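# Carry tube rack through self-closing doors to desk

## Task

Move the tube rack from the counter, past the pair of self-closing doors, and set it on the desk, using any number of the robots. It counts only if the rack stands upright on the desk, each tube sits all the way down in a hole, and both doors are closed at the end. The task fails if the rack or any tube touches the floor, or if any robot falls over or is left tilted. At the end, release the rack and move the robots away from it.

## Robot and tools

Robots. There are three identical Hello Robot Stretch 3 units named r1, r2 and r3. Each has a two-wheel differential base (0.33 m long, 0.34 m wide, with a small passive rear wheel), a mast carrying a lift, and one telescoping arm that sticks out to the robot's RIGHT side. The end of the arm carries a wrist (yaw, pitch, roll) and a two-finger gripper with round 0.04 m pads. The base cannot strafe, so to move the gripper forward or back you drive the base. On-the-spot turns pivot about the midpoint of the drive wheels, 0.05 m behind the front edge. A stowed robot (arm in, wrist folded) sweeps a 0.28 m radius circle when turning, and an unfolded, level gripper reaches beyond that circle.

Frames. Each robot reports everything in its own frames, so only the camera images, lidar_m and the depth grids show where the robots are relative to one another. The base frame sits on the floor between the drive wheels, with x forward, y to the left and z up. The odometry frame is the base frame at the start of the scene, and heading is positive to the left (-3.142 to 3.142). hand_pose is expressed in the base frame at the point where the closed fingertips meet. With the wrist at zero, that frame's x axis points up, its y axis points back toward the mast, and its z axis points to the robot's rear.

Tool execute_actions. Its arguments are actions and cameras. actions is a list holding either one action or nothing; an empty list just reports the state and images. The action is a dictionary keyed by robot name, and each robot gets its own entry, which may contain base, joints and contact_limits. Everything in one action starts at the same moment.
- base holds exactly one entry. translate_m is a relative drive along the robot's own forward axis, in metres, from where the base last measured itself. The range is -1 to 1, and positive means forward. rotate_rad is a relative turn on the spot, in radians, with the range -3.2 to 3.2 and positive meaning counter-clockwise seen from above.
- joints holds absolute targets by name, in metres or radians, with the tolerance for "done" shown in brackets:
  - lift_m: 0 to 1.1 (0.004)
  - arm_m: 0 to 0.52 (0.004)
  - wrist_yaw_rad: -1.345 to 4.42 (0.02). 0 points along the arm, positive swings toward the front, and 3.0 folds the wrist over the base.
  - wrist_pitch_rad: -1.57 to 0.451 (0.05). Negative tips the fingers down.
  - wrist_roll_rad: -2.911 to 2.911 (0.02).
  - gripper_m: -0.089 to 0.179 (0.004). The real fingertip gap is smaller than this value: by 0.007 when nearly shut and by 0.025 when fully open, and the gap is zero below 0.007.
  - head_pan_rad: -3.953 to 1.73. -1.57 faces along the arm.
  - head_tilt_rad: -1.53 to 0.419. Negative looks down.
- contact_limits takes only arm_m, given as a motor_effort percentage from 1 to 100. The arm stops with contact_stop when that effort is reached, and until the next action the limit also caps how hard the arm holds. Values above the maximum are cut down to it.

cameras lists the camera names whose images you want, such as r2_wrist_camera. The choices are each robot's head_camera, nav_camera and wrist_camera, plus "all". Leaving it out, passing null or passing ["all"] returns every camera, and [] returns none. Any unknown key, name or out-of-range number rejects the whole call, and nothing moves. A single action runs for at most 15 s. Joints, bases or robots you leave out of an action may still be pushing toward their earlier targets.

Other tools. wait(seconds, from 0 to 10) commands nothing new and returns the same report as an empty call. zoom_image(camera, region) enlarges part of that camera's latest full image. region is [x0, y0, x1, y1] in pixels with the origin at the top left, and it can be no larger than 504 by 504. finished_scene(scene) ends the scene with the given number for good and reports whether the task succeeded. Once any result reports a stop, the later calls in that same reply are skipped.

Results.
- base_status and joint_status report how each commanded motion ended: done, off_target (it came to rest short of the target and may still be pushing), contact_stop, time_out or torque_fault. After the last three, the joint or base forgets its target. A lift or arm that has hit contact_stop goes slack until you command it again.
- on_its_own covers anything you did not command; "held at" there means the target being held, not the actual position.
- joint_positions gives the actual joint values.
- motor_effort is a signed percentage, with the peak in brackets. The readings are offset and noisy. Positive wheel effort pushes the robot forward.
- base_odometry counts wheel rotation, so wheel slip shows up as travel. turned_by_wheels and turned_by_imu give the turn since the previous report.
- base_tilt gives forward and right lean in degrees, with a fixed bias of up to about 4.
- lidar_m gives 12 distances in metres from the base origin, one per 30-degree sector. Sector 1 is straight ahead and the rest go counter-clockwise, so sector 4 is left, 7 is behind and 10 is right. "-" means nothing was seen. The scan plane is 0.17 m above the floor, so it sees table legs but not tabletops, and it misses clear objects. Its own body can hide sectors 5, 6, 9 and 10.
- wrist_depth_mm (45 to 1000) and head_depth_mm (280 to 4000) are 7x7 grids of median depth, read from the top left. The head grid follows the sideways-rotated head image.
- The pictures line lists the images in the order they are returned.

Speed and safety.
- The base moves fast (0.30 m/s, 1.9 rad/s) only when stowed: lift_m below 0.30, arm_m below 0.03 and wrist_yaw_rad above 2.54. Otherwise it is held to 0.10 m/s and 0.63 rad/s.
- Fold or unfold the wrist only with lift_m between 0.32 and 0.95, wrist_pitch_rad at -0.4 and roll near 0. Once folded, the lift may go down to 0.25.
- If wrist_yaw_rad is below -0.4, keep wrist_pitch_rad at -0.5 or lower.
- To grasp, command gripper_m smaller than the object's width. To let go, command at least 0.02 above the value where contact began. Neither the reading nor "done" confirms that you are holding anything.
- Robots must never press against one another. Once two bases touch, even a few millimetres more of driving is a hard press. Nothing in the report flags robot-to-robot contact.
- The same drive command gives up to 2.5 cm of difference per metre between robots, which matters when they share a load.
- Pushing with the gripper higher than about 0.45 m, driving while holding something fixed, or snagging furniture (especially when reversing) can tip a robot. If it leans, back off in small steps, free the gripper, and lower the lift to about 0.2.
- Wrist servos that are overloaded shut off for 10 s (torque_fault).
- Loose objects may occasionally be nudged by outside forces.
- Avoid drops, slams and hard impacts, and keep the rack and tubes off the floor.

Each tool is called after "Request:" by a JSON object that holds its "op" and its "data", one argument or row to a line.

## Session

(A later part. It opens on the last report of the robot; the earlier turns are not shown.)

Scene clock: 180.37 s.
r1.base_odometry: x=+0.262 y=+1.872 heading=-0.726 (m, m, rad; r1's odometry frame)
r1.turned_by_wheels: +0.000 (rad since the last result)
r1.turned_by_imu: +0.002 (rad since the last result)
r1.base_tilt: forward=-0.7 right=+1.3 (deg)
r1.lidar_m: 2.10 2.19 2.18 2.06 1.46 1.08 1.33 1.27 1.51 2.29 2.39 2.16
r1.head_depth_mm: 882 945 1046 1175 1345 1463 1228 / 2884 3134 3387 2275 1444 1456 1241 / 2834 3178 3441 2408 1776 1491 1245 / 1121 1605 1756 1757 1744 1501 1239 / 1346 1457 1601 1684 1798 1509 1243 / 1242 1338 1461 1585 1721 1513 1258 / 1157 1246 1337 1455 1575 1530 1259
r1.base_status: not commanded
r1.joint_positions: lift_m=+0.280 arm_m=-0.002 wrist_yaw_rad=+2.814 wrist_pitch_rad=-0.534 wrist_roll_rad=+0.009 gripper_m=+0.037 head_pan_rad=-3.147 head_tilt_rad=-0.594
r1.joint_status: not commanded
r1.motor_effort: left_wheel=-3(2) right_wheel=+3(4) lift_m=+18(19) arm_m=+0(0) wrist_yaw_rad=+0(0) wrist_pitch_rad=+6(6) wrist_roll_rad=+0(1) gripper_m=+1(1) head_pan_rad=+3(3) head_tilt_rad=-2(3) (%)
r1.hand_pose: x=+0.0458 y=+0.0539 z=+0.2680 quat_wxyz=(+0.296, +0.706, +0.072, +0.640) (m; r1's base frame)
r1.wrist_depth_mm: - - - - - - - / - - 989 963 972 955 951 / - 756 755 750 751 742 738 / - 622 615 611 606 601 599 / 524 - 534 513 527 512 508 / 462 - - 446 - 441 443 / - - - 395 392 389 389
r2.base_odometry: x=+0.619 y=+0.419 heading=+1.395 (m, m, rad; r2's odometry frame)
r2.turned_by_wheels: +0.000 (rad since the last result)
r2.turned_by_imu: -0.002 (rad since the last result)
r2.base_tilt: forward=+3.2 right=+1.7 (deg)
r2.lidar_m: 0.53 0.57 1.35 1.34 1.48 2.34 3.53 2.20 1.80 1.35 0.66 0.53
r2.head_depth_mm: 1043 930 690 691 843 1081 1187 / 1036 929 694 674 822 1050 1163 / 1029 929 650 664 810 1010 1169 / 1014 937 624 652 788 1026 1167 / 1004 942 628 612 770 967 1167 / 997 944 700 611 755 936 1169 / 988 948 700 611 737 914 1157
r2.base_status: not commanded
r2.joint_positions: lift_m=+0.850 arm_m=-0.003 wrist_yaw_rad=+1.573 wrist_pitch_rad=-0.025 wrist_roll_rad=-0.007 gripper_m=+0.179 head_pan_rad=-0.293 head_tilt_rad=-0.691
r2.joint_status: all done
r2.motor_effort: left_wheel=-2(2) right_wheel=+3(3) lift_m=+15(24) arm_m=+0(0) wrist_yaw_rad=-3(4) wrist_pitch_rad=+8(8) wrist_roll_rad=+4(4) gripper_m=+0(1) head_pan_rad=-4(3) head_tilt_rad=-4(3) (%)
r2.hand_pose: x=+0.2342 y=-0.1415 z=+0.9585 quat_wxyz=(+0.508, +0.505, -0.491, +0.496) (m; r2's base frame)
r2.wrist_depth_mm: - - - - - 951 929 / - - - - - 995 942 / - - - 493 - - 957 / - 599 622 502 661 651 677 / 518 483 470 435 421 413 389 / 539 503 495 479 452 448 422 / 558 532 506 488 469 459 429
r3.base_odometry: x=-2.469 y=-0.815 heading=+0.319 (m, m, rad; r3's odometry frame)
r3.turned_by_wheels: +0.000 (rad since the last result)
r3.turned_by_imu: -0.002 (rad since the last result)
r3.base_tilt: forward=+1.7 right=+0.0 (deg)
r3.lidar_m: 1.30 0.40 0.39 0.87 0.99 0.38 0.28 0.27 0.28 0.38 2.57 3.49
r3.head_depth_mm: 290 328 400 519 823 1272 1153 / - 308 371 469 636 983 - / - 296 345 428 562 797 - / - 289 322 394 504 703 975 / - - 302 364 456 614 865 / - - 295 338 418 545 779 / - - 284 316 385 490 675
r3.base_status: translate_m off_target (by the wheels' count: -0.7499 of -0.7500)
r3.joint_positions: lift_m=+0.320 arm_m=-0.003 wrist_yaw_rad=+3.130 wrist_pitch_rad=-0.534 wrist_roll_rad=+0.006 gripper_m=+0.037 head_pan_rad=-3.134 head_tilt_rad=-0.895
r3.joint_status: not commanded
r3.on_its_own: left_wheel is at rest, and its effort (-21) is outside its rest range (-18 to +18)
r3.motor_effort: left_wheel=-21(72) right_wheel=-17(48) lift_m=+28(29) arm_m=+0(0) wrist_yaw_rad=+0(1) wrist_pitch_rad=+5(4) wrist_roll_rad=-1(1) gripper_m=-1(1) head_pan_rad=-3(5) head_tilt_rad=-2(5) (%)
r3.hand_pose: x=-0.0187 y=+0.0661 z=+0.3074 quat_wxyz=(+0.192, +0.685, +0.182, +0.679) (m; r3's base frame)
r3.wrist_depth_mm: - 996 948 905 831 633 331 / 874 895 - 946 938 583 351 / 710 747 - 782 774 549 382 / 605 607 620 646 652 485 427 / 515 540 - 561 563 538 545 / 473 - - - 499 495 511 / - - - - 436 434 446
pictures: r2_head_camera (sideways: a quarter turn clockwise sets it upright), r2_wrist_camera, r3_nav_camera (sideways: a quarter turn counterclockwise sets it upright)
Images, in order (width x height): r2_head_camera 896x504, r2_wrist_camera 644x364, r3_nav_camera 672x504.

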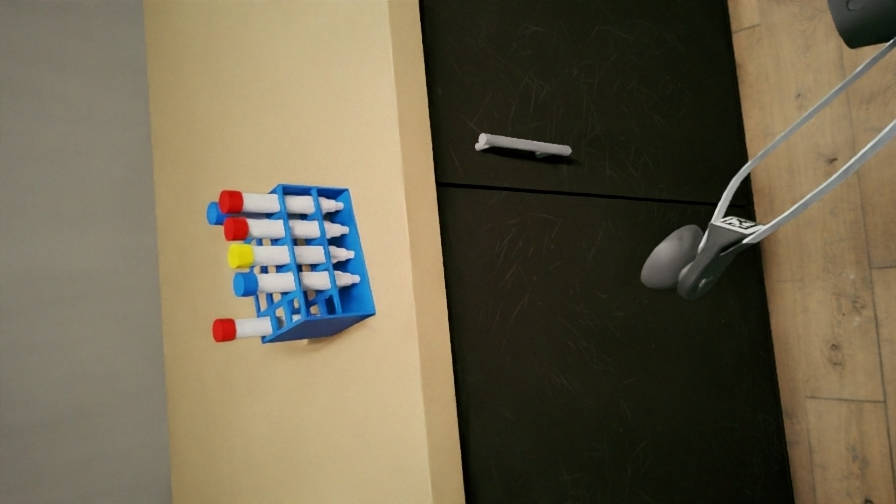

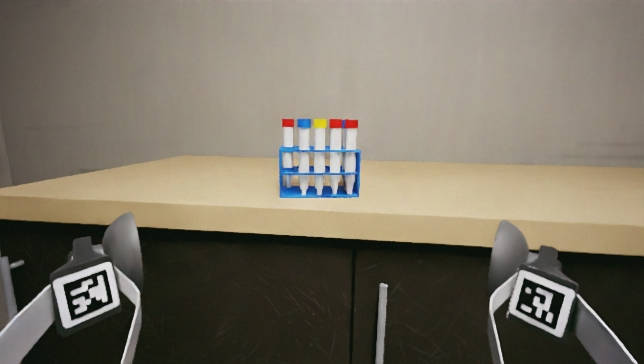

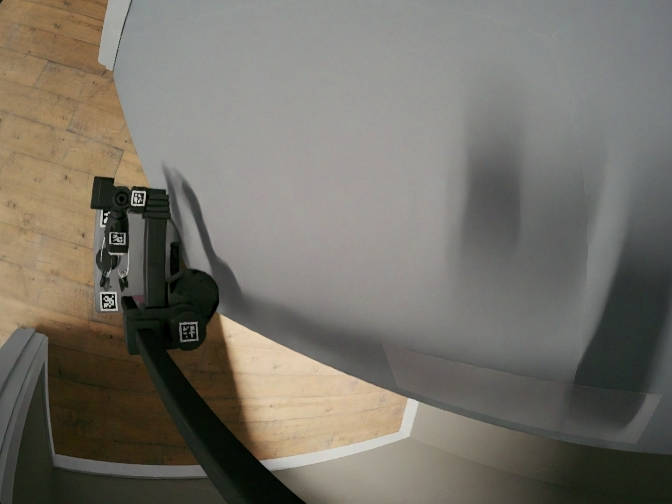

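Request:
{"op": "zoom_image", "data": {
  "camera": "r2_wrist_camera",
  "region": [240, 100, 400, 220]
}}

Region (240, 100, 400, 220) of r2_wrist_camera's 644x364 image, scaled by 3.150; it fills the top 378 rows of this view, and the rest is white.

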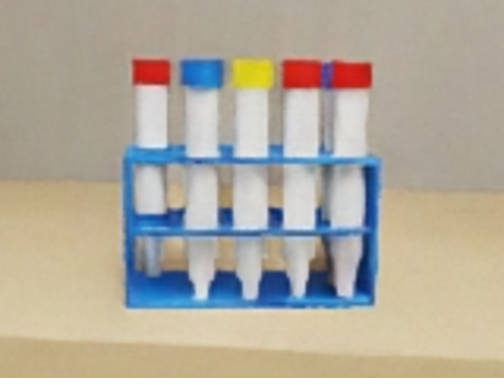

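Request:
{"op": "execute_actions", "data": {
  "actions": [
    {"r3": {"base": {"rotate_rad": 0.45}}, "r2": {"joints": {"arm_m": 0.010, "lift_m": 0.838}}}
  ],
  "cameras": []
}}

Request:
{"op": "execute_actions", "data": {
  "actions": [
    {"r3": {"base": {"translate_m": -0.35}}, "r2": {"base": {"translate_m": 0.26}}}
  ],
  "cameras": ["r3_nav_camera", "r2_wrist_camera"]
}}

Scene clock: 215.80 s.
r1.base_odometry: x=+0.262 y=+1.872 heading=-0.726 (m, m, rad; r1's odometry frame)
r1.turned_by_wheels: +0.000 (rad since the last result)
r1.turned_by_imu: +0.001 (rad since the last result)
r1.base_tilt: forward=-0.7 right=+1.3 (deg)
r1.lidar_m: 2.10 2.18 2.18 2.05 1.46 1.08 1.33 1.27 1.51 2.30 2.39 2.17
r1.head_depth_mm: 880 944 1044 1168 1332 1448 1229 / 2861 3158 3381 2283 1444 1458 1232 / 2941 3192 3428 2525 1822 1500 1237 / 1122 1539 1682 1656 1734 1510 1244 / 1348 1467 1593 1712 1791 1518 1248 / 1247 1355 1458 1596 1734 1516 1260 / 1161 1246 1340 1450 1576 1528 1260
r1.base_status: not commanded
r1.joint_positions: lift_m=+0.280 arm_m=-0.002 wrist_yaw_rad=+2.814 wrist_pitch_rad=-0.534 wrist_roll_rad=+0.009 gripper_m=+0.037 head_pan_rad=-3.147 head_tilt_rad=-0.594
r1.joint_status: not commanded
r1.motor_effort: left_wheel=-2(2) right_wheel=+3(3) lift_m=+19(18) arm_m=-1(0) wrist_yaw_rad=+1(0) wrist_pitch_rad=+7(7) wrist_roll_rad=+0(1) gripper_m=+1(0) head_pan_rad=+3(3) head_tilt_rad=-3(2) (%)
r1.hand_pose: x=+0.0458 y=+0.0539 z=+0.2680 quat_wxyz=(+0.296, +0.706, +0.072, +0.640) (m; r1's base frame)
r1.wrist_depth_mm: - - - - - - - / - - 990 964 961 955 948 / - 759 755 744 742 741 737 / - 623 619 611 610 601 599 / 522 - 537 517 529 506 510 / 462 - - 445 - 439 442 / - - - 396 391 390 388
r2.base_odometry: x=+0.619 y=+0.419 heading=+1.395 (m, m, rad; r2's odometry frame)
r2.turned_by_wheels: +0.000 (rad since the last result)
r2.turned_by_imu: -0.001 (rad since the last result)
r2.base_tilt: forward=+3.2 right=+1.6 (deg)
r2.lidar_m: 0.53 0.57 1.35 1.34 1.48 2.34 3.54 2.20 1.80 1.35 0.66 0.53
r2.head_depth_mm: 1042 928 691 690 844 1074 1180 / 1034 932 694 672 822 1049 1164 / 1024 934 649 666 810 1000 1165 / 1013 939 622 652 789 1025 1161 / 1008 939 631 610 770 966 1164 / 993 944 700 611 755 942 1172 / 985 944 701 612 738 915 1153
r2.base_status: not commanded
r2.joint_positions: lift_m=+0.838 arm_m=+0.010 wrist_yaw_rad=+1.573 wrist_pitch_rad=-0.024 wrist_roll_rad=-0.007 gripper_m=+0.179 head_pan_rad=-0.293 head_tilt_rad=-0.691
r2.joint_status: all done
r2.motor_effort: left_wheel=-2(2) right_wheel=+3(2) lift_m=+15(15) arm_m=+5(5) wrist_yaw_rad=-3(4) wrist_pitch_rad=+8(8) wrist_roll_rad=+4(4) gripper_m=+0(1) head_pan_rad=-4(3) head_tilt_rad=-3(3) (%)
r2.hand_pose: x=+0.2342 y=-0.1541 z=+0.9468 quat_wxyz=(+0.508, +0.505, -0.491, +0.496) (m; r2's base frame)
r2.wrist_depth_mm: - - - - 989 939 928 / - - - - - 992 919 / - - - 541 - 989 976 / 540 551 554 494 596 586 607 / 509 493 474 443 419 406 390 / 526 506 490 474 456 438 418 / 554 533 512 493 466 452 433
r3.base_odometry: x=-2.469 y=-0.814 heading=+0.768 (m, m, rad; r3's odometry frame)
r3.turned_by_wheels: +0.449 (rad since the last result)
r3.turned_by_imu: +0.450 (rad since the last result)
r3.base_tilt: forward=+1.7 right=+0.1 (deg)
r3.lidar_m: 0.41 0.39 0.87 0.95 0.43 0.30 0.28 0.28 0.36 0.76 3.53 1.30
r3.head_depth_mm: - - 304 374 485 689 1077 / - - 303 372 482 685 - / - - 306 370 479 673 - / - - 304 368 476 672 945 / - - 303 367 473 663 1017 / - - 302 365 469 659 1093 / - - 301 363 467 653 1078
r3.base_status: done
r3.joint_positions: lift_m=+0.320 arm_m=-0.003 wrist_yaw_rad=+3.130 wrist_pitch_rad=-0.534 wrist_roll_rad=+0.006 gripper_m=+0.037 head_pan_rad=-3.134 head_tilt_rad=-0.895
r3.joint_status: not commanded
r3.on_its_own: left_wheel is at rest, and its effort (-42) is outside its rest range (-18 to +18)
r3.motor_effort: left_wheel=-42(51) right_wheel=-9(9) lift_m=+29(29) arm_m=+0(0) wrist_yaw_rad=+0(0) wrist_pitch_rad=+4(4) wrist_roll_rad=+0(0) gripper_m=+0(2) head_pan_rad=-3(2) head_tilt_rad=-2(2) (%)
r3.hand_pose: x=-0.0187 y=+0.0661 z=+0.3074 quat_wxyz=(+0.192, +0.685, +0.182, +0.679) (m; r3's base frame)
r3.wrist_depth_mm: - - - - 919 779 690 / 399 901 - 974 948 843 737 / 389 737 - 782 797 793 774 / 387 600 630 634 658 661 660 / 381 532 - 563 555 568 545 / 358 - - - 491 491 480 / - - - - 434 431 430
pictures: none
No camera images: the call's "cameras" was empty. Leave "cameras" out to get every camera's image.

Scene clock: 220.30 s.
r1.base_odometry: x=+0.262 y=+1.872 heading=-0.726 (m, m, rad; r1's odometry frame)
r1.turned_by_wheels: +0.000 (rad since the last result)
r1.turned_by_imu: +0.001 (rad since the last result)
r1.base_tilt: forward=-0.8 right=+1.4 (deg)
r1.lidar_m: 2.10 2.18 2.18 2.05 1.46 1.08 1.62 1.27 1.50 2.30 2.39 2.16
r1.head_depth_mm: 878 942 1047 1169 1339 1452 1232 / 2874 3150 3386 2272 1443 1458 1240 / 2895 3178 3458 2530 1899 1497 1246 / 2905 3249 3476 2553 1882 1509 1246 / 1522 3142 2190 2049 1896 1509 1253 / 1666 1799 1884 1890 1892 1522 1252 / 1434 1494 1550 1626 1693 1515 1260
r1.base_status: not commanded
r1.joint_positions: lift_m=+0.280 arm_m=-0.002 wrist_yaw_rad=+2.814 wrist_pitch_rad=-0.534 wrist_roll_rad=+0.009 gripper_m=+0.037 head_pan_rad=-3.147 head_tilt_rad=-0.594
r1.joint_status: not commanded
r1.motor_effort: left_wheel=-2(2) right_wheel=+4(3) lift_m=+18(18) arm_m=+0(0) wrist_yaw_rad=+0(0) wrist_pitch_rad=+7(6) wrist_roll_rad=+0(0) gripper_m=+0(0) head_pan_rad=+3(3) head_tilt_rad=-2(3) (%)
r1.hand_pose: x=+0.0458 y=+0.0539 z=+0.2680 quat_wxyz=(+0.296, +0.706, +0.072, +0.640) (m; r1's base frame)
r1.wrist_depth_mm: - - - - - - - / - - 983 949 969 944 953 / - 756 757 746 743 729 745 / - 620 609 616 601 601 600 / 521 - 534 514 531 511 511 / 466 - - 447 - 441 444 / - - - 398 390 390 387
r2.base_odometry: x=+0.664 y=+0.675 heading=+1.394 (m, m, rad; r2's odometry frame)
r2.turned_by_wheels: +0.000 (rad since the last result)
r2.turned_by_imu: +0.001 (rad since the last result)
r2.base_tilt: forward=+3.3 right=+1.7 (deg)
r2.lidar_m: 0.27 0.29 0.45 1.30 1.43 2.26 3.80 2.25 1.84 0.69 0.34 0.27
r2.head_depth_mm: 810 886 691 536 459 498 683 / 800 874 690 412 449 487 670 / 793 874 695 418 438 423 650 / 787 873 695 455 446 477 627 / 782 863 697 557 461 420 603 / 774 854 699 557 462 411 583 / 767 861 700 558 463 413 562
r2.base_status: done
r2.joint_positions: lift_m=+0.838 arm_m=+0.010 wrist_yaw_rad=+1.573 wrist_pitch_rad=-0.024 wrist_roll_rad=-0.007 gripper_m=+0.179 head_pan_rad=-0.293 head_tilt_rad=-0.691
r2.joint_status: not commanded
r2.motor_effort: left_wheel=-2(3) right_wheel=+3(6) lift_m=+15(15) arm_m=+5(5) wrist_yaw_rad=-3(3) wrist_pitch_rad=+8(8) wrist_roll_rad=+4(4) gripper_m=+0(0) head_pan_rad=-4(4) head_tilt_rad=-3(3) (%)
r2.hand_pose: x=+0.2342 y=-0.1541 z=+0.9468 quat_wxyz=(+0.508, +0.505, -0.491, +0.496) (m; r2's base frame)
r2.wrist_depth_mm: 901 834 825 801 752 723 696 / 922 873 815 799 779 730 742 / - 898 879 230 784 745 745 / 544 547 287 238 498 600 615 / 295 312 269 247 280 345 315 / - 203 205 208 208 209 214 / 194 186 178 173 165 159 160
r3.base_odometry: x=-2.720 y=-1.058 heading=+0.768 (m, m, rad; r3's odometry frame)
r3.turned_by_wheels: +0.000 (rad since the last result)
r3.turned_by_imu: -0.001 (rad since the last result)
r3.base_tilt: forward=+1.6 right=+0.0 (deg)
r3.lidar_m: 0.73 0.81 1.09 1.19 1.83 0.41 0.28 0.26 0.27 0.34 3.44 1.61
r3.head_depth_mm: 302 357 438 578 1388 1271 1146 / 290 328 399 507 697 1136 - / - 306 363 451 597 858 - / - 292 333 407 521 724 998 / - - 309 370 462 614 857 / - - 295 339 415 535 735 / - - - 314 377 473 634
r3.base_status: done
r3.joint_positions: lift_m=+0.320 arm_m=-0.003 wrist_yaw_rad=+3.130 wrist_pitch_rad=-0.534 wrist_roll_rad=+0.006 gripper_m=+0.037 head_pan_rad=-3.134 head_tilt_rad=-0.895
r3.joint_status: not commanded
r3.motor_effort: left_wheel=-18(46) right_wheel=-9(30) lift_m=+28(29) arm_m=+1(0) wrist_yaw_rad=+0(0) wrist_pitch_rad=+5(4) wrist_roll_rad=-1(1) gripper_m=+0(1) head_pan_rad=-2(3) head_tilt_rad=-2(2) (%)
r3.hand_pose: x=-0.0187 y=+0.0661 z=+0.3074 quat_wxyz=(+0.192, +0.685, +0.182, +0.679) (m; r3's base frame)
r3.wrist_depth_mm: - - - - - 988 884 / 873 901 - 940 995 990 896 / 722 730 - 757 799 799 826 / 609 614 622 630 647 679 689 / 523 549 - 568 564 569 593 / 470 - - - 491 497 508 / - - - - 429 440 444
pictures: r2_wrist_camera, r3_nav_camera (sideways: a quarter turn counterclockwise sets it upright)
Images, in order (width x height): r2_wrist_camera 644x364, r3_nav_camera 672x504.

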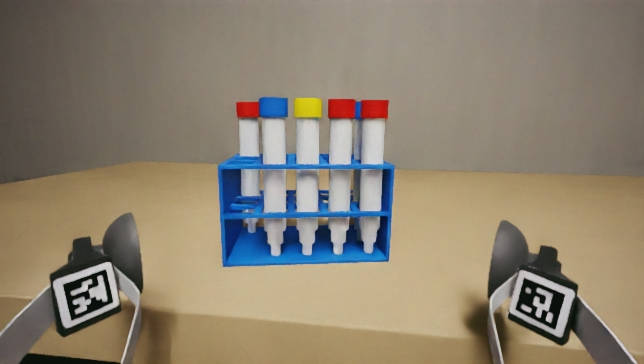

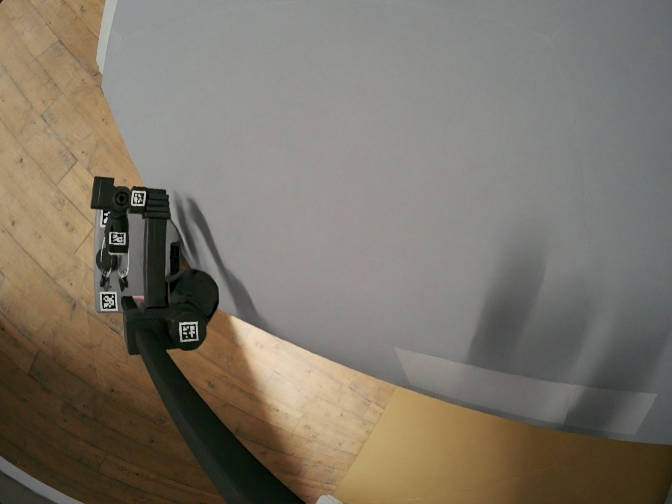

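Request:
{"op": "execute_actions", "data": {
  "actions": [
    {"r3": {"base": {"rotate_rad": 0.5}}, "r2": {"base": {"translate_m": 0.10}, "joints": {"arm_m": 0.006}}}
  ],
  "cameras": ["r2_wrist_camera"]
}}

Request:
{"op": "execute_actions", "data": {
  "actions": [
    {"r3": {"base": {"translate_m": -0.2}}, "r2": {"joints": {"gripper_m": 0.07}}}
  ],
  "cameras": ["r3_nav_camera", "r2_wrist_camera"]
}}

Scene clock: 235.10 s.
r1.base_odometry: x=+0.262 y=+1.872 heading=-0.726 (m, m, rad; r1's odometry frame)
r1.turned_by_wheels: +0.000 (rad since the last result)
r1.turned_by_imu: +0.002 (rad since the last result)
r1.base_tilt: forward=-0.7 right=+1.3 (deg)
r1.lidar_m: 2.09 2.18 2.19 2.05 1.46 1.08 1.62 1.27 1.51 2.29 2.40 2.16
r1.head_depth_mm: 882 944 1043 1172 1328 1451 1234 / 2856 3226 3305 2305 1447 1467 1235 / 2936 3164 3420 2513 1883 1498 1244 / 2973 3307 3480 2561 1905 1498 1243 / 2828 3211 3493 2059 1868 1520 1251 / 1706 1824 1891 1915 1898 1522 1257 / 1454 1506 1568 1640 1699 1529 1266
r1.base_status: not commanded
r1.joint_positions: lift_m=+0.280 arm_m=-0.002 wrist_yaw_rad=+2.814 wrist_pitch_rad=-0.534 wrist_roll_rad=+0.009 gripper_m=+0.037 head_pan_rad=-3.147 head_tilt_rad=-0.594
r1.joint_status: not commanded
r1.motor_effort: left_wheel=-2(2) right_wheel=+3(3) lift_m=+18(18) arm_m=+0(0) wrist_yaw_rad=-1(0) wrist_pitch_rad=+6(6) wrist_roll_rad=+0(0) gripper_m=+0(1) head_pan_rad=+3(4) head_tilt_rad=-2(2) (%)
r1.hand_pose: x=+0.0458 y=+0.0539 z=+0.2680 quat_wxyz=(+0.296, +0.706, +0.072, +0.640) (m; r1's base frame)
r1.wrist_depth_mm: - - - - - - - / - - 967 983 957 941 943 / - 755 760 734 739 739 744 / - 616 612 609 608 609 603 / 523 - 533 512 529 504 515 / 464 - - 443 - 442 439 / - - - 398 392 388 390
r2.base_odometry: x=+0.682 y=+0.773 heading=+1.394 (m, m, rad; r2's odometry frame)
r2.turned_by_wheels: +0.000 (rad since the last result)
r2.turned_by_imu: -0.001 (rad since the last result)
r2.base_tilt: forward=+3.2 right=+1.7 (deg)
r2.lidar_m: 0.17 0.19 0.29 1.28 1.41 2.24 3.87 2.26 1.86 0.44 0.21 0.17
r2.head_depth_mm: 720 811 693 551 339 385 356 / 713 803 694 554 367 371 350 / 705 796 696 552 365 371 349 / 700 789 697 554 460 386 345 / 695 781 701 556 461 395 345 / 687 770 701 556 462 395 346 / 682 766 701 557 463 396 346
r2.base_status: done
r2.joint_positions: lift_m=+0.838 arm_m=+0.006 wrist_yaw_rad=+1.573 wrist_pitch_rad=-0.024 wrist_roll_rad=-0.007 gripper_m=+0.179 head_pan_rad=-0.293 head_tilt_rad=-0.691
r2.joint_status: all done
r2.motor_effort: left_wheel=-2(3) right_wheel=+3(5) lift_m=+15(15) arm_m=-4(5) wrist_yaw_rad=-3(3) wrist_pitch_rad=+8(8) wrist_roll_rad=+4(4) gripper_m=+1(0) head_pan_rad=-3(3) head_tilt_rad=-2(3) (%)
r2.hand_pose: x=+0.2342 y=-0.1509 z=+0.9468 quat_wxyz=(+0.508, +0.505, -0.491, +0.496) (m; r2's base frame)
r2.wrist_depth_mm: 800 734 701 715 657 624 618 / 832 765 741 703 666 644 623 / 848 828 130 129 133 670 630 / 542 555 134 132 136 592 649 / 295 146 158 138 141 338 312 / - 146 141 140 145 207 213 / 148 148 146 149 151 155 160
r3.base_odometry: x=-2.720 y=-1.057 heading=+1.267 (m, m, rad; r3's odometry frame)
r3.turned_by_wheels: +0.499 (rad since the last result)
r3.turned_by_imu: +0.502 (rad since the last result)
r3.base_tilt: forward=+1.7 right=+0.1 (deg)
r3.lidar_m: 0.75 1.09 1.17 1.75 0.46 0.30 0.28 0.28 0.35 0.77 1.61 0.73
r3.head_depth_mm: - - 310 382 498 715 1083 / - - 307 377 490 700 - / - - 304 372 482 678 - / - - 304 368 475 670 944 / - - 301 364 467 655 990 / - - 302 359 460 641 1043 / - - 299 355 454 628 1010
r3.base_status: done
r3.joint_positions: lift_m=+0.320 arm_m=-0.003 wrist_yaw_rad=+3.130 wrist_pitch_rad=-0.534 wrist_roll_rad=+0.006 gripper_m=+0.037 head_pan_rad=-3.134 head_tilt_rad=-0.895
r3.joint_status: not commanded
r3.on_its_own: left_wheel is at rest, and its effort (-32) is outside its rest range (-18 to +18)
r3.motor_effort: left_wheel=-32(44) right_wheel=-5(7) lift_m=+28(29) arm_m=+1(0) wrist_yaw_rad=+0(0) wrist_pitch_rad=+5(4) wrist_roll_rad=-1(0) gripper_m=-1(1) head_pan_rad=-3(4) head_tilt_rad=-3(2) (%)
r3.hand_pose: x=-0.0187 y=+0.0661 z=+0.3074 quat_wxyz=(+0.192, +0.685, +0.182, +0.679) (m; r3's base frame)
r3.wrist_depth_mm: - - - - - - 957 / 420 893 - 951 971 - 937 / 413 736 - 771 783 803 828 / 406 600 630 646 661 683 675 / 397 539 - 573 566 574 580 / 374 - - - 492 497 506 / - - - - 430 438 447
pictures: r2_wrist_camera
Images, in order (width x height): r2_wrist_camera 644x364.

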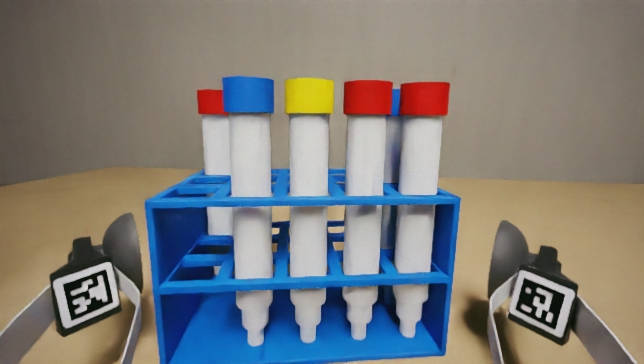

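Scene clock: 238.10 s.
r1.base_odometry: x=+0.262 y=+1.872 heading=-0.726 (m, m, rad; r1's odometry frame)
r1.turned_by_wheels: +0.000 (rad since the last result)
r1.turned_by_imu: +0.001 (rad since the last result)
r1.base_tilt: forward=-0.8 right=+1.3 (deg)
r1.lidar_m: 2.10 2.18 2.18 2.05 1.46 1.08 1.74 1.27 1.51 2.29 2.39 2.17
r1.head_depth_mm: 880 947 1044 1177 1324 1443 1234 / 2856 3147 3334 2288 1445 1453 1236 / 2876 3160 3420 2556 1883 1500 1238 / 2948 3215 3514 2544 1897 1503 1242 / 2922 3261 3498 2579 1918 1515 1252 / 2885 3139 3309 2070 1905 1518 1256 / 2839 3016 1969 1893 1786 1520 1264
r1.base_status: not commanded
r1.joint_positions: lift_m=+0.280 arm_m=-0.002 wrist_yaw_rad=+2.814 wrist_pitch_rad=-0.534 wrist_roll_rad=+0.009 gripper_m=+0.037 head_pan_rad=-3.147 head_tilt_rad=-0.594
r1.joint_status: not commanded
r1.motor_effort: left_wheel=-3(3) right_wheel=+4(4) lift_m=+18(18) arm_m=+0(0) wrist_yaw_rad=-1(0) wrist_pitch_rad=+6(7) wrist_roll_rad=+0(0) gripper_m=+1(1) head_pan_rad=+3(3) head_tilt_rad=-2(3) (%)
r1.hand_pose: x=+0.0458 y=+0.0539 z=+0.2680 quat_wxyz=(+0.296, +0.706, +0.072, +0.640) (m; r1's base frame)
r1.wrist_depth_mm: - - - - - - - / - - 970 970 965 958 963 / - 755 758 745 754 741 742 / - 617 618 608 607 609 600 / 522 - 533 510 528 508 509 / 464 - - 449 - 442 439 / - - - 399 391 392 387
r2.base_odometry: x=+0.682 y=+0.773 heading=+1.394 (m, m, rad; r2's odometry frame)
r2.turned_by_wheels: +0.000 (rad since the last result)
r2.turned_by_imu: -0.001 (rad since the last result)
r2.base_tilt: forward=+3.2 right=+1.7 (deg)
r2.lidar_m: 0.17 0.19 0.29 1.28 1.42 2.24 3.89 2.26 1.86 0.44 0.22 0.17
r2.head_depth_mm: 719 813 690 551 337 378 356 / 712 806 695 553 369 371 351 / 707 797 693 553 371 370 348 / 700 789 695 555 460 386 344 / 692 779 698 556 462 395 344 / 687 774 699 557 461 396 345 / 684 766 700 559 463 396 346
r2.base_status: not commanded
r2.joint_positions: lift_m=+0.838 arm_m=+0.006 wrist_yaw_rad=+1.573 wrist_pitch_rad=-0.024 wrist_roll_rad=-0.007 gripper_m=+0.078 head_pan_rad=-0.293 head_tilt_rad=-0.691
r2.joint_status: gripper_m off_target (ended at +0.078, target +0.070)
r2.on_its_own: gripper_m is held at +0.076, not at your +0.070, by its stall guard, which is still easing
r2.motor_effort: left_wheel=-2(2) right_wheel=+3(3) lift_m=+15(15) arm_m=-4(4) wrist_yaw_rad=-3(3) wrist_pitch_rad=+8(8) wrist_roll_rad=+4(4) gripper_m=-22(100) head_pan_rad=-4(4) head_tilt_rad=-3(1) (%)
r2.hand_pose: x=+0.2342 y=-0.1510 z=+0.9468 quat_wxyz=(+0.508, +0.505, -0.491, +0.496) (m; r2's base frame)
r2.wrist_depth_mm: 786 767 714 698 663 638 620 / 812 789 733 705 659 660 634 / 835 827 175 132 129 679 641 / 547 537 134 133 132 595 646 / 296 295 157 138 139 309 316 / 202 - 146 141 141 218 212 / - 154 147 148 148 152 161
r3.base_odometry: x=-2.780 y=-1.248 heading=+1.267 (m, m, rad; r3's odometry frame)
r3.turned_by_wheels: +0.000 (rad since the last result)
r3.turned_by_imu: -0.001 (rad since the last result)
r3.base_tilt: forward=+1.6 right=-0.1 (deg)
r3.lidar_m: 0.92 1.27 1.37 1.79 1.73 0.36 0.27 0.27 0.28 0.41 1.74 0.94
r3.head_depth_mm: - 313 381 487 676 1153 1151 / - 300 356 448 604 914 - / - 293 335 415 544 767 - / - - 316 386 495 690 963 / - - 302 361 455 615 878 / - - 294 339 421 554 803 / - - 286 319 391 503 706
r3.base_status: done
r3.joint_positions: lift_m=+0.320 arm_m=-0.003 wrist_yaw_rad=+3.130 wrist_pitch_rad=-0.534 wrist_roll_rad=+0.006 gripper_m=+0.037 head_pan_rad=-3.134 head_tilt_rad=-0.895
r3.joint_status: not commanded
r3.motor_effort: left_wheel=-15(38) right_wheel=-7(32) lift_m=+28(28) arm_m=+0(0) wrist_yaw_rad=+0(0) wrist_pitch_rad=+4(4) wrist_roll_rad=+0(0) gripper_m=-1(0) head_pan_rad=-4(3) head_tilt_rad=-3(3) (%)
r3.hand_pose: x=-0.0187 y=+0.0661 z=+0.3074 quat_wxyz=(+0.192, +0.685, +0.182, +0.679) (m; r3's base frame)
r3.wrist_depth_mm: - - - - - - - / 879 890 - 980 980 - - / 726 727 - 787 782 808 836 / 594 612 621 644 650 664 677 / 525 540 - 569 565 565 579 / 472 - - - 492 497 498 / - - - - 435 445 447
pictures: r2_wrist_camera, r3_nav_camera (sideways: a quarter turn counterclockwise sets it upright)
Images, in order (width x height): r2_wrist_camera 644x364, r3_nav_camera 672x504.

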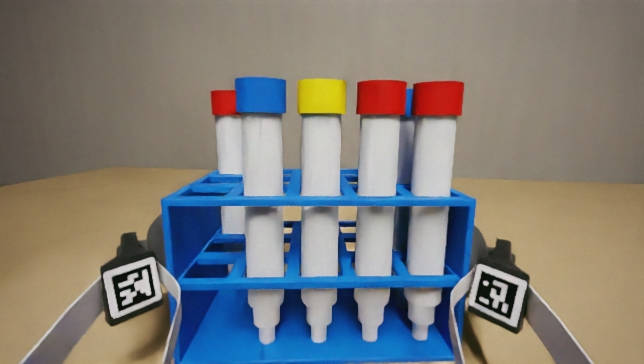

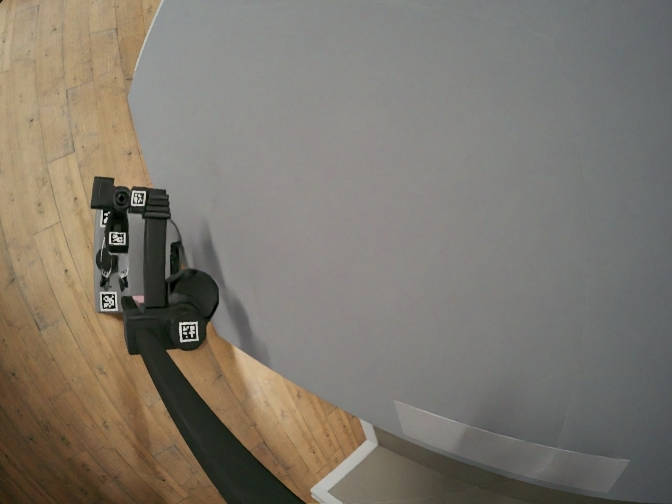

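Request:
{"op": "execute_actions", "data": {
  "actions": [
    {"r3": {"base": {"rotate_rad": 0.42}}, "r2": {"joints": {"lift_m": 0.89}}, "r1": {"base": {"rotate_rad": -0.02}}}
  ],
  "cameras": ["r2_wrist_camera"]
}}

Request:
{"op": "execute_actions", "data": {
  "actions": [
    {"r3": {"base": {"translate_m": -0.07}}, "r2": {"base": {"translate_m": -0.3}}, "r1": {"base": {"translate_m": -1.0}}}
  ],
  "cameras": ["r1_nav_camera"]
}}

Scene clock: 255.70 s.
r1.base_odometry: x=+0.262 y=+1.872 heading=-0.746 (m, m, rad; r1's odometry frame)
r1.turned_by_wheels: -0.020 (rad since the last result)
r1.turned_by_imu: -0.018 (rad since the last result)
r1.base_tilt: forward=-0.8 right=+1.2 (deg)
r1.lidar_m: 2.09 2.18 2.18 2.06 1.49 1.08 1.12 1.27 1.48 2.29 2.37 2.18
r1.head_depth_mm: 861 943 1049 1178 1348 1468 1225 / 2863 3130 3380 1289 1405 1470 1239 / 2887 3185 3383 2556 1882 1498 1237 / 2976 3241 3548 2543 1888 1512 1250 / 2952 3213 3512 2595 1899 1519 1252 / 2904 3204 3451 2075 1898 1517 1250 / 2798 3037 2019 1924 1841 1522 1258
r1.base_status: done
r1.joint_positions: lift_m=+0.280 arm_m=-0.002 wrist_yaw_rad=+2.814 wrist_pitch_rad=-0.534 wrist_roll_rad=+0.009 gripper_m=+0.037 head_pan_rad=-3.147 head_tilt_rad=-0.594
r1.joint_status: not commanded
r1.motor_effort: left_wheel=-2(4) right_wheel=+1(7) lift_m=+18(19) arm_m=+0(0) wrist_yaw_rad=+0(0) wrist_pitch_rad=+6(6) wrist_roll_rad=+0(0) gripper_m=+1(1) head_pan_rad=+3(4) head_tilt_rad=-2(2) (%)
r1.hand_pose: x=+0.0458 y=+0.0539 z=+0.2680 quat_wxyz=(+0.296, +0.706, +0.072, +0.640) (m; r1's base frame)
r1.wrist_depth_mm: - - - - - - - / - - 967 969 962 953 953 / - 768 762 755 745 753 739 / - 620 613 614 606 603 608 / 519 - 534 516 530 511 511 / 466 - - 445 - 442 442 / - - - 399 391 391 390
r2.base_odometry: x=+0.682 y=+0.773 heading=+1.394 (m, m, rad; r2's odometry frame)
r2.turned_by_wheels: +0.000 (rad since the last result)
r2.turned_by_imu: -0.001 (rad since the last result)
r2.base_tilt: forward=+3.3 right=+1.7 (deg)
r2.lidar_m: 0.17 0.19 0.29 1.28 1.42 2.24 3.89 2.26 1.86 0.44 0.22 0.17
r2.head_depth_mm: 718 814 688 537 318 385 357 / 711 805 693 553 319 370 350 / 706 797 696 523 332 378 350 / 699 790 695 556 461 394 344 / 694 783 697 556 462 395 345 / 687 770 700 557 463 395 345 / 680 766 702 557 462 396 346
r2.base_status: not commanded
r2.joint_positions: lift_m=+0.890 arm_m=+0.006 wrist_yaw_rad=+1.572 wrist_pitch_rad=-0.028 wrist_roll_rad=-0.007 gripper_m=+0.087 head_pan_rad=-0.293 head_tilt_rad=-0.691
r2.joint_status: all done
r2.on_its_own: gripper_m is held at +0.086, not at your +0.070, by its stall guard, which is not easing now
r2.motor_effort: left_wheel=-2(2) right_wheel=+3(3) lift_m=+23(24) arm_m=-4(4) wrist_yaw_rad=-3(2) wrist_pitch_rad=+10(10) wrist_roll_rad=+4(4) gripper_m=-19(19) head_pan_rad=-3(4) head_tilt_rad=-4(3) (%)
r2.hand_pose: x=+0.2341 y=-0.1511 z=+0.9971 quat_wxyz=(+0.509, +0.506, -0.490, +0.495) (m; r2's base frame)
r2.wrist_depth_mm: 793 775 727 703 660 631 612 / 812 779 753 693 664 645 629 / 863 795 177 132 131 669 644 / 861 800 145 135 134 674 651 / 433 401 159 140 140 461 459 / 296 - 147 142 142 318 311 / 229 228 148 148 149 223 235
r3.base_odometry: x=-2.780 y=-1.248 heading=+1.687 (m, m, rad; r3's odometry frame)
r3.turned_by_wheels: +0.420 (rad since the last result)
r3.turned_by_imu: +0.422 (rad since the last result)
r3.base_tilt: forward=+1.8 right=-0.1 (deg)
r3.lidar_m: 1.27 1.32 1.81 1.70 0.42 0.29 0.28 0.28 0.37 1.76 1.74 0.92
r3.head_depth_mm: - - 305 369 476 672 1029 / - - 305 369 475 672 - / - - 305 369 476 674 - / - - 305 369 477 673 950 / - - 305 369 477 673 1038 / - - 305 369 477 672 1095 / - - 305 368 477 672 1101
r3.base_status: done
r3.joint_positions: lift_m=+0.320 arm_m=-0.003 wrist_yaw_rad=+3.130 wrist_pitch_rad=-0.534 wrist_roll_rad=+0.006 gripper_m=+0.037 head_pan_rad=-3.134 head_tilt_rad=-0.895
r3.joint_status: not commanded
r3.on_its_own: left_wheel is at rest, and its effort (-23) is outside its rest range (-18 to +18)
r3.motor_effort: left_wheel=-23(39) right_wheel=-5(7) lift_m=+28(28) arm_m=+0(1) wrist_yaw_rad=+0(0) wrist_pitch_rad=+4(4) wrist_roll_rad=-1(1) gripper_m=+0(0) head_pan_rad=-3(4) head_tilt_rad=-3(2) (%)
r3.hand_pose: x=-0.0187 y=+0.0661 z=+0.3074 quat_wxyz=(+0.192, +0.685, +0.182, +0.679) (m; r3's base frame)
r3.wrist_depth_mm: 384 - - - - - - / 380 847 - 948 955 - - / 379 574 - 768 799 805 837 / 382 571 618 645 658 666 693 / 374 525 - 559 566 571 587 / 350 - - - 491 494 502 / - - - - 432 441 448
pictures: r2_wrist_camera
Images, in order (width x height): r2_wrist_camera 644x364.

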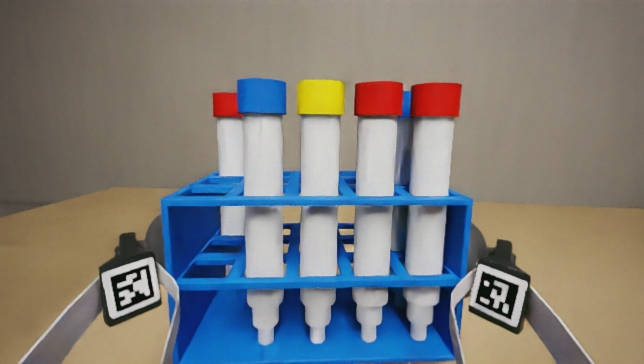

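Scene clock: 260.70 s.
r1.base_odometry: x=-0.473 y=+2.550 heading=-0.746 (m, m, rad; r1's odometry frame)
r1.turned_by_wheels: +0.000 (rad since the last result)
r1.turned_by_imu: -0.005 (rad since the last result)
r1.base_tilt: forward=-0.7 right=+1.3 (deg)
r1.lidar_m: 3.09 3.22 2.10 0.29 0.28 1.15 2.39 0.82 0.71 0.70 2.38 3.21
r1.head_depth_mm: 1989 2135 2353 2264 1866 1478 1232 / 2017 2234 2465 2500 1869 1490 1241 / 2056 2247 2523 2538 1902 1504 1239 / 2065 2292 2554 2544 1893 1504 1259 / 2064 2273 2539 2589 1914 1511 1247 / 2073 2275 2514 2581 1916 1526 1260 / 2056 2259 2462 2606 1935 1300 1144
r1.base_status: done
r1.joint_positions: lift_m=+0.280 arm_m=-0.002 wrist_yaw_rad=+2.814 wrist_pitch_rad=-0.534 wrist_roll_rad=+0.009 gripper_m=+0.037 head_pan_rad=-3.147 head_tilt_rad=-0.594
r1.joint_status: not commanded
r1.motor_effort: left_wheel=+1(8) right_wheel=+0(9) lift_m=+18(19) arm_m=+0(0) wrist_yaw_rad=+1(0) wrist_pitch_rad=+7(6) wrist_roll_rad=+0(0) gripper_m=+1(1) head_pan_rad=+3(3) head_tilt_rad=-3(3) (%)
r1.hand_pose: x=+0.0458 y=+0.0539 z=+0.2680 quat_wxyz=(+0.296, +0.706, +0.072, +0.640) (m; r1's base frame)
r1.wrist_depth_mm: 258 289 - - - - - / - 303 991 969 968 950 926 / - 330 755 749 736 738 735 / - 367 597 613 608 603 601 / 519 - 517 516 533 507 510 / 461 - - 446 - 445 442 / - - - 397 391 389 389
r2.base_odometry: x=+0.629 y=+0.478 heading=+1.394 (m, m, rad; r2's odometry frame)
r2.turned_by_wheels: +0.000 (rad since the last result)
r2.turned_by_imu: -0.003 (rad since the last result)
r2.base_tilt: forward=+3.2 right=+1.7 (deg)
r2.lidar_m: 0.47 0.51 1.34 1.33 1.47 2.31 3.60 2.21 1.81 1.20 0.59 0.47
r2.head_depth_mm: 991 926 691 567 317 942 1167 / 975 932 693 569 318 917 1163 / 969 930 695 562 332 923 1137 / 962 935 697 571 671 876 1143 / 952 939 698 573 677 847 1126 / 944 940 700 563 664 826 1112 / 942 945 700 558 647 802 1113
r2.base_status: done
r2.joint_positions: lift_m=+0.890 arm_m=+0.006 wrist_yaw_rad=+1.572 wrist_pitch_rad=-0.028 wrist_roll_rad=-0.007 gripper_m=+0.087 head_pan_rad=-0.293 head_tilt_rad=-0.691
r2.joint_status: not commanded
r2.on_its_own: gripper_m is held at +0.086, not at your +0.070, by its stall guard, which is not easing now
r2.motor_effort: left_wheel=-1(6) right_wheel=+3(4) lift_m=+25(24) arm_m=-4(3) wrist_yaw_rad=-3(2) wrist_pitch_rad=+10(9) wrist_roll_rad=+4(4) gripper_m=-19(19) head_pan_rad=-3(2) head_tilt_rad=-3(4) (%)
r2.hand_pose: x=+0.2341 y=-0.1511 z=+0.9971 quat_wxyz=(+0.509, +0.506, -0.490, +0.495) (m; r2's base frame)
r2.wrist_depth_mm: - - - 990 949 878 845 / - - - 972 942 898 921 / - - 178 133 131 952 903 / - 798 141 135 134 860 884 / 427 420 159 140 140 455 457 / 464 - 147 142 143 353 349 / 478 460 147 149 150 392 376
r3.base_odometry: x=-2.772 y=-1.317 heading=+1.686 (m, m, rad; r3's odometry frame)
r3.turned_by_wheels: -0.001 (rad since the last result)
r3.turned_by_imu: +0.031 (rad since the last result)
r3.base_tilt: forward=+1.6 right=+0.0 (deg)
r3.lidar_m: 1.28 1.34 1.79 1.69 0.41 0.29 0.28 0.29 0.38 3.86 0.83 0.93
r3.head_depth_mm: - - 303 366 472 663 1005 / - - 304 368 474 666 - / - - 305 369 476 671 - / - - 306 370 478 675 955 / - - 303 371 480 681 1047 / - - 303 373 483 683 1094 / - - 305 374 484 688 1099
r3.base_status: translate_m off_target (by the wheels' count: -0.0693 of -0.0700)
r3.joint_positions: lift_m=+0.320 arm_m=-0.003 wrist_yaw_rad=+3.130 wrist_pitch_rad=-0.535 wrist_roll_rad=+0.006 gripper_m=+0.037 head_pan_rad=-3.134 head_tilt_rad=-0.895
r3.joint_status: not commanded
r3.on_its_own: left_wheel is at rest, and its effort (-100) is outside its rest range (-18 to +18); right_wheel is at rest, and its effort (-57) is outside its rest range (-18 to +18)
r3.motor_effort: left_wheel=-100(100) right_wheel=-57(63) lift_m=+28(28) arm_m=+0(1) wrist_yaw_rad=+0(1) wrist_pitch_rad=+5(5) wrist_roll_rad=-1(1) gripper_m=-1(0) head_pan_rad=-4(4) head_tilt_rad=-2(2) (%)
r3.hand_pose: x=-0.0188 y=+0.0660 z=+0.3073 quat_wxyz=(+0.192, +0.685, +0.183, +0.679) (m; r3's base frame)
r3.wrist_depth_mm: 372 - - - - - - / 369 712 - 957 - - - / 368 568 - 777 786 802 832 / 373 556 615 648 656 661 680 / 367 518 - 561 555 570 570 / 349 - - - 488 495 506 / - - - - 432 436 442
pictures: r1_nav_camera (sideways: a quarter turn counterclockwise sets it upright)
Images, in order (width x height): r1_nav_camera 672x504.

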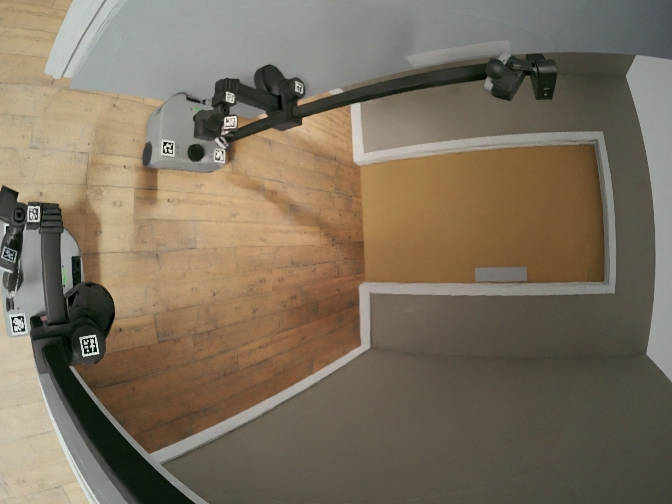

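Request:
{"op": "execute_actions", "data": {
  "actions": [
    {"r3": {"base": {"translate_m": 0.015}}, "r2": {"base": {"rotate_rad": 0.218}}, "r1": {"base": {"translate_m": -1.0}}}
  ],
  "cameras": []
}}

Request:
{"op": "execute_actions", "data": {
  "actions": [
    {"r2": {"base": {"translate_m": -0.4}}, "r1": {"base": {"translate_m": -1.0}}}
  ],
  "cameras": ["r1_nav_camera"]
}}

Scene clock: 292.17 s.
r1.base_odometry: x=-1.208 y=+3.229 heading=-0.746 (m, m, rad; r1's odometry frame)
r1.turned_by_wheels: +0.000 (rad since the last result)
r1.turned_by_imu: -0.004 (rad since the last result)
r1.base_tilt: forward=-0.7 right=+1.3 (deg)
r1.lidar_m: 4.08 0.87 0.84 0.81 0.83 1.13 1.40 1.52 1.34 0.52 0.49 0.98
r1.head_depth_mm: 1162 1279 1413 1592 1760 1485 1232 / 1157 1281 1414 1584 1741 1485 1238 / 1222 1339 1488 1656 1790 1493 1242 / 1213 1337 1485 1663 1822 1501 1253 / 1216 1329 1472 1658 1818 1512 1253 / 1209 1327 1472 1655 1817 1521 1253 / 1208 1330 1474 1663 1805 1518 1258
r1.base_status: done
r1.joint_positions: lift_m=+0.280 arm_m=-0.002 wrist_yaw_rad=+2.814 wrist_pitch_rad=-0.534 wrist_roll_rad=+0.009 gripper_m=+0.037 head_pan_rad=-3.147 head_tilt_rad=-0.594
r1.joint_status: not commanded
r1.motor_effort: left_wheel=+0(7) right_wheel=-1(9) lift_m=+19(18) arm_m=+0(0) wrist_yaw_rad=+0(0) wrist_pitch_rad=+6(6) wrist_roll_rad=+0(0) gripper_m=+0(1) head_pan_rad=+2(3) head_tilt_rad=-2(3) (%)
r1.hand_pose: x=+0.0458 y=+0.0539 z=+0.2680 quat_wxyz=(+0.296, +0.706, +0.072, +0.640) (m; r1's base frame)
r1.wrist_depth_mm: 667 707 779 844 943 910 703 / - 757 825 906 966 905 739 / - 753 748 742 744 738 703 / - 619 616 611 610 604 604 / 525 - 532 513 531 512 507 / 460 - - 447 - 442 442 / - - - 397 390 388 388
r2.base_odometry: x=+0.629 y=+0.478 heading=+1.612 (m, m, rad; r2's odometry frame)
r2.turned_by_wheels: +0.218 (rad since the last result)
r2.turned_by_imu: +0.216 (rad since the last result)
r2.base_tilt: forward=+3.3 right=+1.6 (deg)
r2.lidar_m: 0.47 0.57 1.33 1.35 1.68 3.45 2.99 1.95 1.80 0.81 0.51 0.47
r2.head_depth_mm: 932 927 692 537 317 819 1115 / 942 930 693 554 320 835 1130 / 954 933 695 549 332 880 1123 / 966 938 697 571 671 873 1149 / 976 939 697 577 698 888 1146 / 987 940 698 591 711 907 1150 / 993 947 701 592 724 921 1175
r2.base_status: done
r2.joint_positions: lift_m=+0.890 arm_m=+0.006 wrist_yaw_rad=+1.572 wrist_pitch_rad=-0.028 wrist_roll_rad=-0.007 gripper_m=+0.087 head_pan_rad=-0.293 head_tilt_rad=-0.691
r2.joint_status: not commanded
r2.on_its_own: gripper_m is held at +0.086, not at your +0.070, by its stall guard, which is not easing now
r2.motor_effort: left_wheel=-2(4) right_wheel=+3(6) lift_m=+24(24) arm_m=-4(3) wrist_yaw_rad=-2(2) wrist_pitch_rad=+9(9) wrist_roll_rad=+4(4) gripper_m=-19(19) head_pan_rad=-4(4) head_tilt_rad=-3(4) (%)
r2.hand_pose: x=+0.2341 y=-0.1511 z=+0.9971 quat_wxyz=(+0.509, +0.506, -0.490, +0.495) (m; r2's base frame)
r2.wrist_depth_mm: - - - 1000 920 820 763 / - - - 993 876 843 796 / - - 177 132 131 857 796 / - - 141 135 134 881 791 / - 471 159 140 140 446 457 / - - 147 142 142 323 314 / - 547 146 148 149 333 282
r3.base_odometry: x=-2.774 y=-1.302 heading=+1.686 (m, m, rad; r3's odometry frame)
r3.turned_by_wheels: +0.000 (rad since the last result)
r3.turned_by_imu: +0.000 (rad since the last result)
r3.base_tilt: forward=+1.6 right=+0.0 (deg)
r3.lidar_m: 1.26 0.49 1.80 1.69 0.40 0.29 0.28 0.29 0.39 3.84 0.99 0.92
r3.head_depth_mm: - - 300 361 463 647 970 / - - 302 364 469 656 - / - - 303 367 473 663 - / - - 305 370 478 678 960 / - - 303 373 483 687 1069 / - - 306 376 490 697 1096 / - - 308 379 494 707 1118
r3.base_status: done
r3.joint_positions: lift_m=+0.320 arm_m=-0.003 wrist_yaw_rad=+3.130 wrist_pitch_rad=-0.535 wrist_roll_rad=+0.006 gripper_m=+0.037 head_pan_rad=-3.134 head_tilt_rad=-0.895
r3.joint_status: not commanded
r3.motor_effort: left_wheel=-14(100) right_wheel=-14(56) lift_m=+28(28) arm_m=+0(1) wrist_yaw_rad=+0(0) wrist_pitch_rad=+4(5) wrist_roll_rad=-1(0) gripper_m=-1(1) head_pan_rad=-3(4) head_tilt_rad=-2(2) (%)
r3.hand_pose: x=-0.0188 y=+0.0660 z=+0.3073 quat_wxyz=(+0.192, +0.685, +0.183, +0.679) (m; r3's base frame)
r3.wrist_depth_mm: 354 - - - - - - / 359 512 - 971 963 - - / 358 534 - 764 776 559 525 / 358 537 619 641 651 521 423 / 359 496 - 556 568 519 428 / 346 - - - 491 488 493 / - - - - 433 441 446
pictures: none
No camera images: the call's "cameras" was empty. Leave "cameras" out to get every camera's image.

Scene clock: 297.57 s.
r1.base_odometry: x=-1.942 y=+3.907 heading=-0.746 (m, m, rad; r1's odometry frame)
r1.turned_by_wheels: +0.000 (rad since the last result)
r1.turned_by_imu: -0.004 (rad since the last result)
r1.base_tilt: forward=-0.8 right=+1.3 (deg)
r1.lidar_m: 1.85 1.14 0.82 0.79 0.56 0.45 0.46 0.48 0.64 1.31 1.34 1.13
r1.head_depth_mm: 363 399 443 498 570 648 729 / 363 398 442 497 567 658 790 / 362 398 441 494 563 655 784 / 361 396 439 493 561 652 779 / 359 395 438 491 559 648 774 / 358 393 436 489 557 646 770 / 357 392 435 487 553 643 762
r1.base_status: done
r1.joint_positions: lift_m=+0.280 arm_m=-0.002 wrist_yaw_rad=+2.814 wrist_pitch_rad=-0.534 wrist_roll_rad=+0.009 gripper_m=+0.037 head_pan_rad=-3.147 head_tilt_rad=-0.594
r1.joint_status: not commanded
r1.motor_effort: left_wheel=+1(6) right_wheel=-1(10) lift_m=+18(18) arm_m=+0(0) wrist_yaw_rad=+1(0) wrist_pitch_rad=+6(6) wrist_roll_rad=+0(0) gripper_m=+2(1) head_pan_rad=+3(4) head_tilt_rad=-3(3) (%)
r1.hand_pose: x=+0.0458 y=+0.0539 z=+0.2680 quat_wxyz=(+0.296, +0.706, +0.072, +0.640) (m; r1's base frame)
r1.wrist_depth_mm: 647 689 752 829 922 - - / - 732 812 897 943 949 943 / - 762 754 751 749 735 734 / - 611 617 616 608 608 600 / 523 - 534 513 525 514 515 / 463 - - 447 - 442 440 / - - - 398 394 388 388
r2.base_odometry: x=+0.646 y=+0.078 heading=+1.612 (m, m, rad; r2's odometry frame)
r2.turned_by_wheels: +0.000 (rad since the last result)
r2.turned_by_imu: -0.004 (rad since the last result)
r2.base_tilt: forward=+3.3 right=+1.7 (deg)
r2.lidar_m: 0.84 1.61 1.48 1.50 1.86 3.24 2.75 1.80 1.65 1.46 0.93 0.84
r2.head_depth_mm: 1222 927 883 969 317 1307 1165 / 1229 929 895 1000 320 1251 1166 / 1242 934 909 994 332 1284 1167 / 1252 935 913 1073 1267 1335 1164 / 1273 937 926 1086 1320 1341 1167 / 1280 943 937 1101 1344 1330 1170 / 1291 945 949 1117 1356 1334 1171
r2.base_status: done
r2.joint_positions: lift_m=+0.890 arm_m=+0.006 wrist_yaw_rad=+1.572 wrist_pitch_rad=-0.028 wrist_roll_rad=-0.007 gripper_m=+0.087 head_pan_rad=-0.293 head_tilt_rad=-0.691
r2.joint_status: not commanded
r2.on_its_own: gripper_m is held at +0.086, not at your +0.070, by its stall guard, which is not easing now
r2.motor_effort: left_wheel=-1(4) right_wheel=+3(3) lift_m=+24(24) arm_m=-4(4) wrist_yaw_rad=-2(3) wrist_pitch_rad=+10(9) wrist_roll_rad=+5(4) gripper_m=-19(19) head_pan_rad=-3(3) head_tilt_rad=-2(3) (%)
r2.hand_pose: x=+0.2341 y=-0.1511 z=+0.9971 quat_wxyz=(+0.509, +0.506, -0.490, +0.495) (m; r2's base frame)
r2.wrist_depth_mm: - - - - - - - / - - - - - - - / - - 175 133 131 - - / - - 141 135 134 861 868 / - - 159 140 140 640 591 / - - 147 142 141 652 630 / - - 145 148 149 699 634
r3.base_odometry: x=-2.774 y=-1.302 heading=+1.686 (m, m, rad; r3's odometry frame)
r3.turned_by_wheels: +0.000 (rad since the last result)
r3.turned_by_imu: +0.000 (rad since the last result)
r3.base_tilt: forward=+1.7 right=+0.0 (deg)
r3.lidar_m: 1.26 1.32 1.33 1.69 0.40 0.29 0.28 0.29 0.39 3.85 0.99 0.92
r3.head_depth_mm: - - 300 361 464 647 968 / - - 301 364 468 655 - / - - 303 367 473 664 - / - - 306 370 478 676 957 / - - 304 373 484 688 1066 / - - 306 376 488 698 1100 / - - 308 379 494 708 1114
r3.base_status: not commanded
r3.joint_positions: lift_m=+0.320 arm_m=-0.003 wrist_yaw_rad=+3.130 wrist_pitch_rad=-0.535 wrist_roll_rad=+0.006 gripper_m=+0.037 head_pan_rad=-3.134 head_tilt_rad=-0.895
r3.joint_status: not commanded
r3.motor_effort: left_wheel=-13(13) right_wheel=-14(14) lift_m=+28(28) arm_m=+0(0) wrist_yaw_rad=+0(0) wrist_pitch_rad=+5(4) wrist_roll_rad=-1(1) gripper_m=+0(0) head_pan_rad=-2(3) head_tilt_rad=-3(2) (%)
r3.hand_pose: x=-0.0188 y=+0.0660 z=+0.3073 quat_wxyz=(+0.192, +0.685, +0.183, +0.679) (m; r3's base frame)
r3.wrist_depth_mm: 354 - - - - - - / 361 509 - 975 996 - - / 359 531 - 760 803 814 840 / 363 531 625 640 636 654 694 / 362 496 - 574 563 570 574 / 342 - - - 492 496 504 / - - - - 437 438 449
pictures: r1_nav_camera (sideways: a quarter turn counterclockwise sets it upright)
Images, in order (width x height): r1_nav_camera 672x504.

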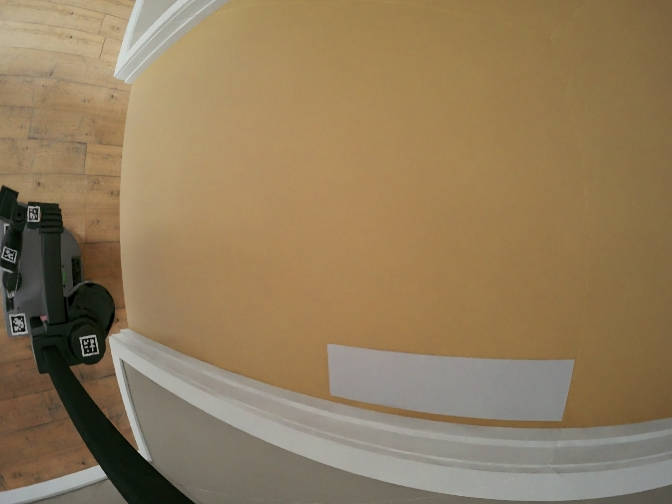

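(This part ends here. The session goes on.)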